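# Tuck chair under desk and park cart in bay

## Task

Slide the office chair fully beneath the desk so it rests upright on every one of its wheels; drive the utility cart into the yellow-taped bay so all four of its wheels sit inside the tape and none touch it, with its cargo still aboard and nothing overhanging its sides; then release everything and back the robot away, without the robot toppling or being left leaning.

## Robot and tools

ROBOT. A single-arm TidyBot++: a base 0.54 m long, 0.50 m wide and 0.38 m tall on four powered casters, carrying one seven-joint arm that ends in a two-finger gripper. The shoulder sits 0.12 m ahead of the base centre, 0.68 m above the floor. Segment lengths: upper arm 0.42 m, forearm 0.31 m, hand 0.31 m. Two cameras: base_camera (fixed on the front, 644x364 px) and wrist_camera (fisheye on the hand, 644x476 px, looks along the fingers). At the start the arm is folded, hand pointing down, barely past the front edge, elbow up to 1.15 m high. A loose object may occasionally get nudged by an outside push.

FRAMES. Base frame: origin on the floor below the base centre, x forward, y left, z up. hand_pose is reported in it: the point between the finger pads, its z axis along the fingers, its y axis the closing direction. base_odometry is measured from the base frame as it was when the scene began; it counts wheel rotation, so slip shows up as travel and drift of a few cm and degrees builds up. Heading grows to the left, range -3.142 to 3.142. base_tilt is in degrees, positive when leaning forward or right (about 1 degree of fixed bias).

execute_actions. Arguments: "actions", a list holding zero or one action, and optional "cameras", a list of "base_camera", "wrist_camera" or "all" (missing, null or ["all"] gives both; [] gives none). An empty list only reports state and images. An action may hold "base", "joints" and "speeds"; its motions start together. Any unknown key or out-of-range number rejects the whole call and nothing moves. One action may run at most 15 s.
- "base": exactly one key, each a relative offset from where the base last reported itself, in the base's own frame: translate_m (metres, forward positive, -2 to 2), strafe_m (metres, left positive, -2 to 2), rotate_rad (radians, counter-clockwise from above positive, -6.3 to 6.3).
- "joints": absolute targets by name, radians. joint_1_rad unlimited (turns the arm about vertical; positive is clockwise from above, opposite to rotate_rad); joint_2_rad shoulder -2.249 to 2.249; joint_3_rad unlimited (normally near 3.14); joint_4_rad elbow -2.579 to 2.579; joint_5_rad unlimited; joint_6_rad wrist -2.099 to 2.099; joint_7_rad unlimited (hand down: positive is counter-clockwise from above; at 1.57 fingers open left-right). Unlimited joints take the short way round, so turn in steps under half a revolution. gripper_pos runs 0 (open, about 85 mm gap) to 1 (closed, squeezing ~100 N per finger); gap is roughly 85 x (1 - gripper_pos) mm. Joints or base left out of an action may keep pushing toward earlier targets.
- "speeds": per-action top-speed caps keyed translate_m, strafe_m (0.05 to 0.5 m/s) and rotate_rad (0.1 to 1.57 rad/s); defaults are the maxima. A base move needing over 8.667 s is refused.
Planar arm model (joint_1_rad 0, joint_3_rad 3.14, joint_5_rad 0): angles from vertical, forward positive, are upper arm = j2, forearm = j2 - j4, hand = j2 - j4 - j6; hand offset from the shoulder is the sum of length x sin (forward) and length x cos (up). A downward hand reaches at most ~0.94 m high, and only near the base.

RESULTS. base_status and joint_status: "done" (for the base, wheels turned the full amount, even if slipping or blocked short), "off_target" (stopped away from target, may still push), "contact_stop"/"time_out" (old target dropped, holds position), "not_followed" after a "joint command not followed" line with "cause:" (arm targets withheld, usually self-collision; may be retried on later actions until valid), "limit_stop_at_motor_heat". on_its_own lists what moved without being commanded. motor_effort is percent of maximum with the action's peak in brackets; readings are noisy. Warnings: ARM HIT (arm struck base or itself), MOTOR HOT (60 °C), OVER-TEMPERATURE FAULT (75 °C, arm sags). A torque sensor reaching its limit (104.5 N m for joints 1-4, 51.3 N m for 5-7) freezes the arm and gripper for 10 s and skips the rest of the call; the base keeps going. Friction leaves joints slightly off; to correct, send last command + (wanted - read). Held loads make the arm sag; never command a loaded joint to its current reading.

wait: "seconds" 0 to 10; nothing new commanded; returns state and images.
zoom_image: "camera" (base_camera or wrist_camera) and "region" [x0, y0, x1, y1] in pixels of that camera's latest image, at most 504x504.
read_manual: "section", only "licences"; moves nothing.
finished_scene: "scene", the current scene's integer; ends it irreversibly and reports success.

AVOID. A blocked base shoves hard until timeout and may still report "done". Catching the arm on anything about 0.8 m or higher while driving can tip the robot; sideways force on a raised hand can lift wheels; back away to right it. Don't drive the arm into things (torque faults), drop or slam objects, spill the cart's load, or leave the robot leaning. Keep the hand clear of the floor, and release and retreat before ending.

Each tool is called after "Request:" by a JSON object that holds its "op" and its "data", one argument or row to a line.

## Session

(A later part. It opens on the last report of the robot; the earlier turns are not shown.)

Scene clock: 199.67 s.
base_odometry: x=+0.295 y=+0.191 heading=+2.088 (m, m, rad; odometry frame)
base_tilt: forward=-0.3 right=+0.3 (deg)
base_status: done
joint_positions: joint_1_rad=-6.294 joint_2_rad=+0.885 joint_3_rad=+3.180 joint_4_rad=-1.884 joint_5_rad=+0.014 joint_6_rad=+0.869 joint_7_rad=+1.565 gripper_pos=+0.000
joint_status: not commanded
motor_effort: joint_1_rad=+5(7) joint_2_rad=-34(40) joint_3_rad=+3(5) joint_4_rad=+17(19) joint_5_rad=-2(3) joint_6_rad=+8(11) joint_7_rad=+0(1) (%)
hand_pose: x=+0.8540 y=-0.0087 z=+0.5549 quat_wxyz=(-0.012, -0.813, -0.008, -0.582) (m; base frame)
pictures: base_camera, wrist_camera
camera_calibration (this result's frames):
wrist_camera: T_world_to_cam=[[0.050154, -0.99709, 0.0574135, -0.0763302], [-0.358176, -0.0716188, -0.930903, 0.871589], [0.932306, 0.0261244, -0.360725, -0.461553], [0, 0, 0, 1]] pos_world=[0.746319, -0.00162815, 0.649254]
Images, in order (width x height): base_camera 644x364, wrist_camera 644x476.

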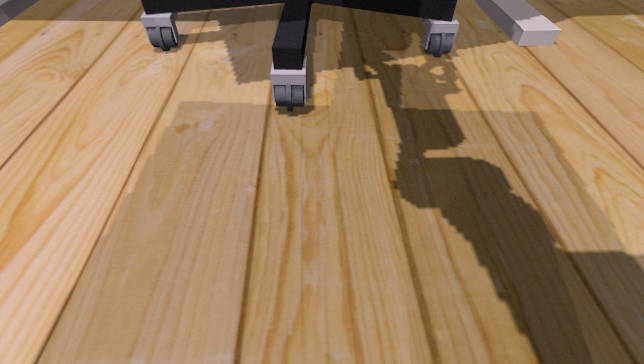

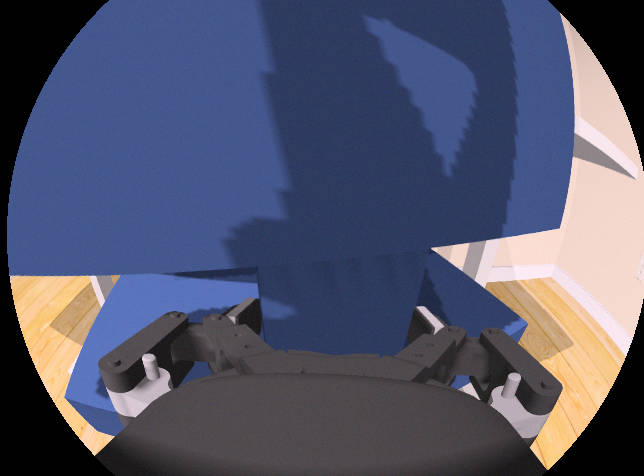

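Request:
{"op": "execute_actions", "data": {
  "actions": [
    {"base":{"strafe_m":0.07},"speeds":{"strafe_m":0.06}}
  ],
  "cameras": []
}}

Request:
{"op": "execute_actions", "data": {
  "actions": [
    {"base":{"translate_m":0.02},"speeds":{"translate_m":0.06}}
  ],
  "cameras": []
}}

Request:
{"op": "execute_actions", "data": {
  "actions": [
    {"joints":{"gripper_pos":1}}
  ]
}}

Scene clock: 204.37 s.
base_odometry: x=+0.234 y=+0.156 heading=+2.088 (m, m, rad; odometry frame)
base_tilt: forward=-0.3 right=+0.3 (deg)
base_status: done
joint_positions: joint_1_rad=-6.259 joint_2_rad=+0.888 joint_3_rad=+3.205 joint_4_rad=-1.881 joint_5_rad=+0.010 joint_6_rad=+0.869 joint_7_rad=+1.565 gripper_pos=+0.000
joint_status: not commanded
motor_effort: joint_1_rad=-3(7) joint_2_rad=-37(38) joint_3_rad=-2(6) joint_4_rad=+14(16) joint_5_rad=+2(4) joint_6_rad=+9(10) joint_7_rad=+1(2) (%)
hand_pose: x=+0.8533 y=-0.0503 z=+0.5542 quat_wxyz=(-0.036, -0.813, +0.010, -0.581) (m; base frame)
pictures: none
No camera images: the call's "cameras" was empty. Leave "cameras" out to get every camera's image.

Scene clock: 205.20 s.
base_odometry: x=+0.224 y=+0.174 heading=+2.088 (m, m, rad; odometry frame)
base_tilt: forward=-0.3 right=+0.3 (deg)
base_status: done
joint_positions: joint_1_rad=-6.263 joint_2_rad=+0.893 joint_3_rad=+3.205 joint_4_rad=-1.872 joint_5_rad=+0.010 joint_6_rad=+0.869 joint_7_rad=+1.565 gripper_pos=+0.000
joint_status: not commanded
motor_effort: joint_1_rad=-1(4) joint_2_rad=-37(41) joint_3_rad=-1(4) joint_4_rad=+12(19) joint_5_rad=+1(2) joint_6_rad=+8(11) joint_7_rad=+0(1) (%)
hand_pose: x=+0.8564 y=-0.0470 z=+0.5540 quat_wxyz=(-0.035, -0.812, +0.008, -0.583) (m; base frame)
pictures: none
No camera images: the call's "cameras" was empty. Leave "cameras" out to get every camera's image.

Scene clock: 206.30 s.
base_odometry: x=+0.224 y=+0.173 heading=+2.088 (m, m, rad; odometry frame)
base_tilt: forward=-0.2 right=+0.3 (deg)
base_status: not commanded
joint_positions: joint_1_rad=-6.264 joint_2_rad=+0.890 joint_3_rad=+3.204 joint_4_rad=-1.876 joint_5_rad=+0.010 joint_6_rad=+0.869 joint_7_rad=+1.565 gripper_pos=+0.075
joint_status: gripper_pos off_target (ended at +0.075, target +1.000)
motor_effort: joint_1_rad=-1(2) joint_2_rad=-35(39) joint_3_rad=-1(2) joint_4_rad=+15(18) joint_5_rad=+2(2) joint_6_rad=+8(10) joint_7_rad=+1(2) (%)
hand_pose: x=+0.8554 y=-0.0460 z=+0.5548 quat_wxyz=(-0.034, -0.812, +0.007, -0.582) (m; base frame)
pictures: base_camera, wrist_camera
camera_calibration (this result's frames):
wrist_camera: T_world_to_cam=[[0.000614062, -0.997145, 0.0755136, -0.0812702], [-0.358752, -0.0707066, -0.930751, 0.869775], [0.933433, -0.0265191, -0.357771, -0.466981], [0, 0, 0, 1]] pos_world=[0.747979, -0.0319233, 0.648608]
Images, in order (width x height): base_camera 644x364, wrist_camera 644x476.

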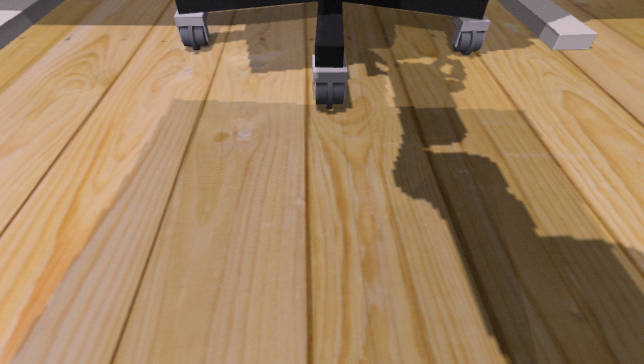

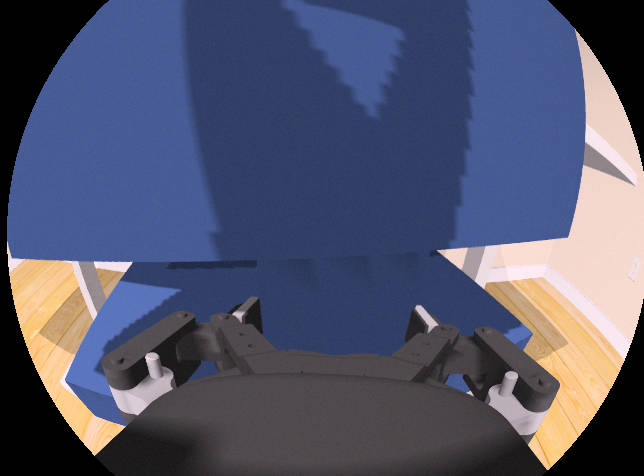

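Request:
{"op": "execute_actions", "data": {
  "actions": [
    {"base":{"strafe_m":0.13},"speeds":{"strafe_m":0.07}}
  ],
  "cameras": []
}}

Request:
{"op": "execute_actions", "data": {
  "actions": [
    {"base":{"translate_m":0.06},"speeds":{"translate_m":0.05}}
  ]
}}

Scene clock: 210.17 s.
base_odometry: x=+0.111 y=+0.109 heading=+2.088 (m, m, rad; odometry frame)
base_tilt: forward=-0.3 right=+0.3 (deg)
base_status: done
joint_positions: joint_1_rad=-6.212 joint_2_rad=+0.893 joint_3_rad=+3.233 joint_4_rad=-1.873 joint_5_rad=-0.039 joint_6_rad=+0.869 joint_7_rad=+1.565 gripper_pos=+0.101
joint_status: not commanded
motor_effort: joint_1_rad=-12(16) joint_2_rad=-38(39) joint_3_rad=-8(11) joint_4_rad=+11(14) joint_5_rad=+10(12) joint_6_rad=+9(10) joint_7_rad=+4(5) (%)
hand_pose: x=+0.8494 y=-0.1112 z=+0.5550 quat_wxyz=(-0.069, -0.809, +0.053, -0.581) (m; base frame)
pictures: none
No camera images: the call's "cameras" was empty. Leave "cameras" out to get every camera's image.

Scene clock: 211.90 s.
base_odometry: x=+0.082 y=+0.161 heading=+2.088 (m, m, rad; odometry frame)
base_tilt: forward=-0.3 right=+0.3 (deg)
base_status: done
joint_positions: joint_1_rad=-6.219 joint_2_rad=+0.843 joint_3_rad=+3.232 joint_4_rad=-1.965 joint_5_rad=-0.015 joint_6_rad=+0.869 joint_7_rad=+1.564 gripper_pos=+0.101
joint_status: not commanded
motor_effort: joint_1_rad=-14(14) joint_2_rad=-24(39) joint_3_rad=-9(9) joint_4_rad=+29(34) joint_5_rad=+1(11) joint_6_rad=+7(10) joint_7_rad=+2(5) (%)
hand_pose: x=+0.8208 y=-0.0986 z=+0.5538 quat_wxyz=(-0.063, -0.822, +0.042, -0.564) (m; base frame)
pictures: base_camera, wrist_camera
camera_calibration (this result's frames):
wrist_camera: T_world_to_cam=[[-0.0869505, -0.992737, 0.0831382, -0.065559], [-0.401115, -0.041503, -0.915087, 0.881729], [0.911892, -0.112915, -0.394593, -0.406844], [0, 0, 0, 1]] pos_world=[0.718972, -0.0744274, 0.651771]
Images, in order (width x height): base_camera 644x364, wrist_camera 644x476.

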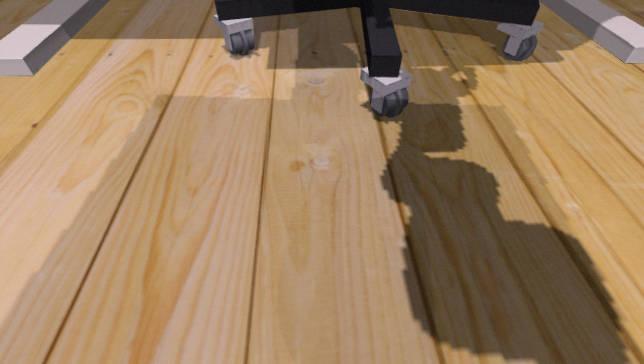

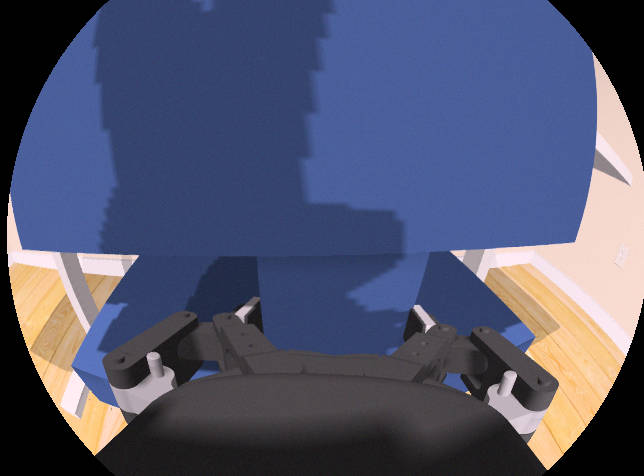

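Request:
{"op": "execute_actions", "data": {
  "actions": [
    {"base":{"translate_m":-0.05},"speeds":{"translate_m":0.06}}
  ],
  "cameras": []
}}

Request:
{"op": "execute_actions", "data": {
  "actions": [
    {"base":{"rotate_rad":0.12},"speeds":{"rotate_rad":0.1}}
  ],
  "cameras": []
}}

Request:
{"op": "execute_actions", "data": {
  "actions": [
    {"base":{"translate_m":0.035},"speeds":{"translate_m":0.05}}
  ],
  "cameras": []
}}

Request:
{"op": "execute_actions", "data": {
  "actions": [
    {"joints":{"gripper_pos":0,"joint_1_rad":0.12}}
  ],
  "cameras": []
}}

Request:
{"op": "execute_actions", "data": {
  "actions": [
    {"base":{"translate_m":-0.5}}
  ]
}}

Request:
{"op": "execute_actions", "data": {
  "actions": [
    {"base":{"rotate_rad":1.75},"joints":{"joint_2_rad":-0.3,"joint_4_rad":-1.6,"joint_6_rad":-1.0}}
  ]
}}

Scene clock: 217.33 s.
base_odometry: x=+0.106 y=+0.117 heading=+2.087 (m, m, rad; odometry frame)
base_tilt: forward=-0.2 right=+0.3 (deg)
base_status: done
joint_positions: joint_1_rad=-6.232 joint_2_rad=+0.906 joint_3_rad=+3.226 joint_4_rad=-1.847 joint_5_rad=-0.014 joint_6_rad=+0.869 joint_7_rad=+1.563 gripper_pos=+0.103
joint_status: not commanded
motor_effort: joint_1_rad=-7(13) joint_2_rad=-41(43) joint_3_rad=-4(8) joint_4_rad=+13(29) joint_5_rad=+7(8) joint_6_rad=+11(12) joint_7_rad=+4(5) (%)
hand_pose: x=+0.8610 y=-0.0879 z=+0.5555 quat_wxyz=(-0.057, -0.807, +0.032, -0.587) (m; base frame)
pictures: none
No camera images: the call's "cameras" was empty. Leave "cameras" out to get every camera's image.

Scene clock: 219.17 s.
base_odometry: x=+0.106 y=+0.117 heading=+2.205 (m, m, rad; odometry frame)
base_tilt: forward=-0.3 right=+0.3 (deg)
base_status: done
joint_positions: joint_1_rad=-6.214 joint_2_rad=+0.903 joint_3_rad=+3.243 joint_4_rad=-1.857 joint_5_rad=-0.054 joint_6_rad=+0.869 joint_7_rad=+1.563 gripper_pos=+0.111
joint_status: not commanded
motor_effort: joint_1_rad=-12(19) joint_2_rad=-36(41) joint_3_rad=-8(13) joint_4_rad=+13(17) joint_5_rad=+12(14) joint_6_rad=+8(11) joint_7_rad=+4(5) (%)
hand_pose: x=+0.8536 y=-0.1190 z=+0.5551 quat_wxyz=(-0.075, -0.807, +0.060, -0.583) (m; base frame)
pictures: none
No camera images: the call's "cameras" was empty. Leave "cameras" out to get every camera's image.

Scene clock: 220.40 s.
base_odometry: x=+0.086 y=+0.145 heading=+2.205 (m, m, rad; odometry frame)
base_tilt: forward=-0.3 right=+0.3 (deg)
base_status: done
joint_positions: joint_1_rad=-6.215 joint_2_rad=+0.850 joint_3_rad=+3.242 joint_4_rad=-1.953 joint_5_rad=-0.054 joint_6_rad=+0.869 joint_7_rad=+1.563 gripper_pos=+0.111
joint_status: not commanded
motor_effort: joint_1_rad=-11(14) joint_2_rad=-26(37) joint_3_rad=-9(11) joint_4_rad=+29(33) joint_5_rad=+10(13) joint_6_rad=+8(10) joint_7_rad=+2(4) (%)
hand_pose: x=+0.8220 y=-0.1165 z=+0.5541 quat_wxyz=(-0.074, -0.819, +0.063, -0.565) (m; base frame)
pictures: none
No camera images: the call's "cameras" was empty. Leave "cameras" out to get every camera's image.

Scene clock: 221.70 s.
base_odometry: x=+0.086 y=+0.145 heading=+2.206 (m, m, rad; odometry frame)
base_tilt: forward=-0.3 right=+0.3 (deg)
base_status: not commanded
joint_positions: joint_1_rad=-6.172 joint_2_rad=+0.903 joint_3_rad=+3.212 joint_4_rad=-1.861 joint_5_rad=-0.007 joint_6_rad=+0.869 joint_7_rad=+1.563 gripper_pos=+0.000
joint_status: all done
motor_effort: joint_1_rad=+0(12) joint_2_rad=-39(40) joint_3_rad=-1(9) joint_4_rad=+14(28) joint_5_rad=+0(10) joint_6_rad=+9(10) joint_7_rad=+0(2) (%)
hand_pose: x=+0.8508 y=-0.1217 z=+0.5512 quat_wxyz=(-0.066, -0.810, +0.054, -0.581) (m; base frame)
pictures: none
No camera images: the call's "cameras" was empty. Leave "cameras" out to get every camera's image.

Scene clock: 224.20 s.
base_odometry: x=+0.383 y=-0.257 heading=+2.206 (m, m, rad; odometry frame)
base_tilt: forward=-0.3 right=+0.3 (deg)
base_status: done
joint_positions: joint_1_rad=-6.171 joint_2_rad=+0.904 joint_3_rad=+3.203 joint_4_rad=-1.845 joint_5_rad=-0.001 joint_6_rad=+0.869 joint_7_rad=+1.563 gripper_pos=+0.000
joint_status: not commanded
motor_effort: joint_1_rad=+1(4) joint_2_rad=-38(41) joint_3_rad=+0(2) joint_4_rad=+11(13) joint_5_rad=+0(2) joint_6_rad=+8(10) joint_7_rad=+0(0) (%)
hand_pose: x=+0.8579 y=-0.1170 z=+0.5569 quat_wxyz=(-0.062, -0.806, +0.050, -0.587) (m; base frame)
pictures: base_camera, wrist_camera
camera_calibration (this result's frames):
wrist_camera: T_world_to_cam=[[-0.102026, -0.992345, 0.0695897, -0.0603292], [-0.34739, -0.030009, -0.93724, 0.866292], [0.932154, -0.119798, -0.341669, -0.489178], [0, 0, 0, 1]] pos_world=[0.750775, -0.0924733, 0.648985]
Images, in order (width x height): base_camera 644x364, wrist_camera 644x476.

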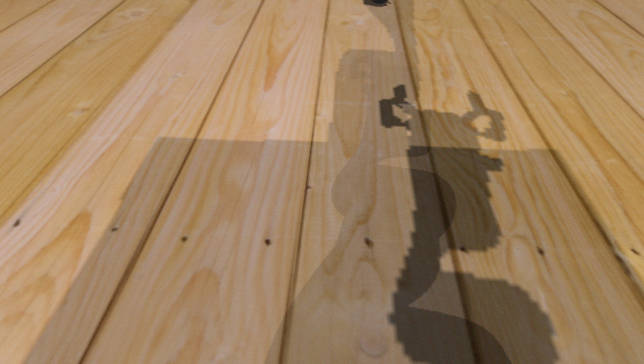

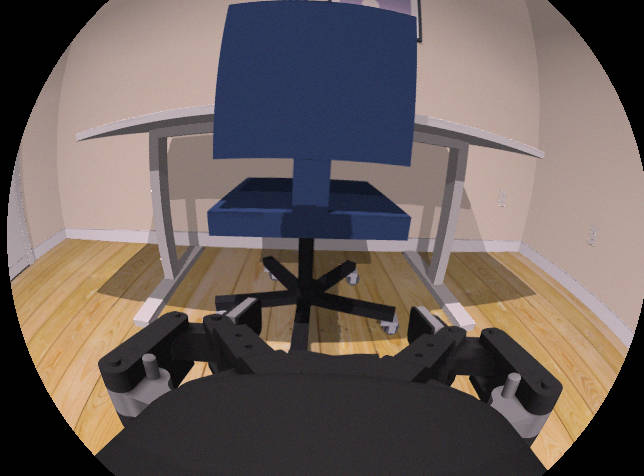

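Scene clock: 226.80 s.
base_odometry: x=+0.383 y=-0.257 heading=-2.328 (m, m, rad; odometry frame)
base_tilt: forward=-0.3 right=+0.3 (deg)
base_status: done
joint_positions: joint_1_rad=-6.177 joint_2_rad=-0.300 joint_3_rad=+3.176 joint_4_rad=-1.618 joint_5_rad=-0.001 joint_6_rad=-0.961 joint_7_rad=+1.563 gripper_pos=+0.000
joint_status: all done
motor_effort: joint_1_rad=+1(7) joint_2_rad=-9(40) joint_3_rad=+0(5) joint_4_rad=+19(20) joint_5_rad=+0(1) joint_6_rad=+7(8) joint_7_rad=+0(0) (%)
hand_pose: x=+0.5317 y=-0.0591 z=+0.9596 quat_wxyz=(-0.022, -0.906, +0.069, -0.417) (m; base frame)
pictures: base_camera, wrist_camera
camera_calibration (this result's frames):
wrist_camera: T_world_to_cam=[[-0.0852581, -0.996301, -0.0107517, 0.00381948], [-0.676404, 0.0657997, -0.733586, 1.11721], [0.731579, -0.0552716, -0.679512, 0.394067], [0, 0, 0, 1]] pos_world=[0.467718, -0.0479258, 1.08738]
Images, in order (width x height): base_camera 644x364, wrist_camera 644x476.

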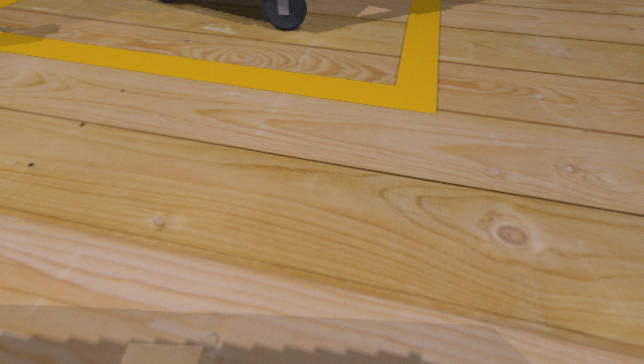

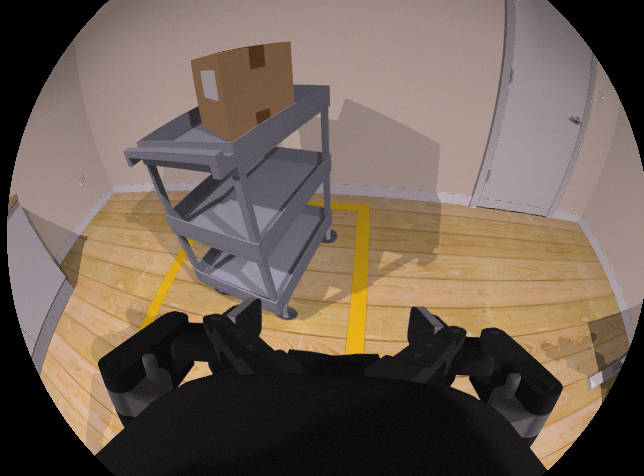

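Request:
{"op": "finished_scene", "data": {
  "scene": 2
}}

The scene is finished: the task was done.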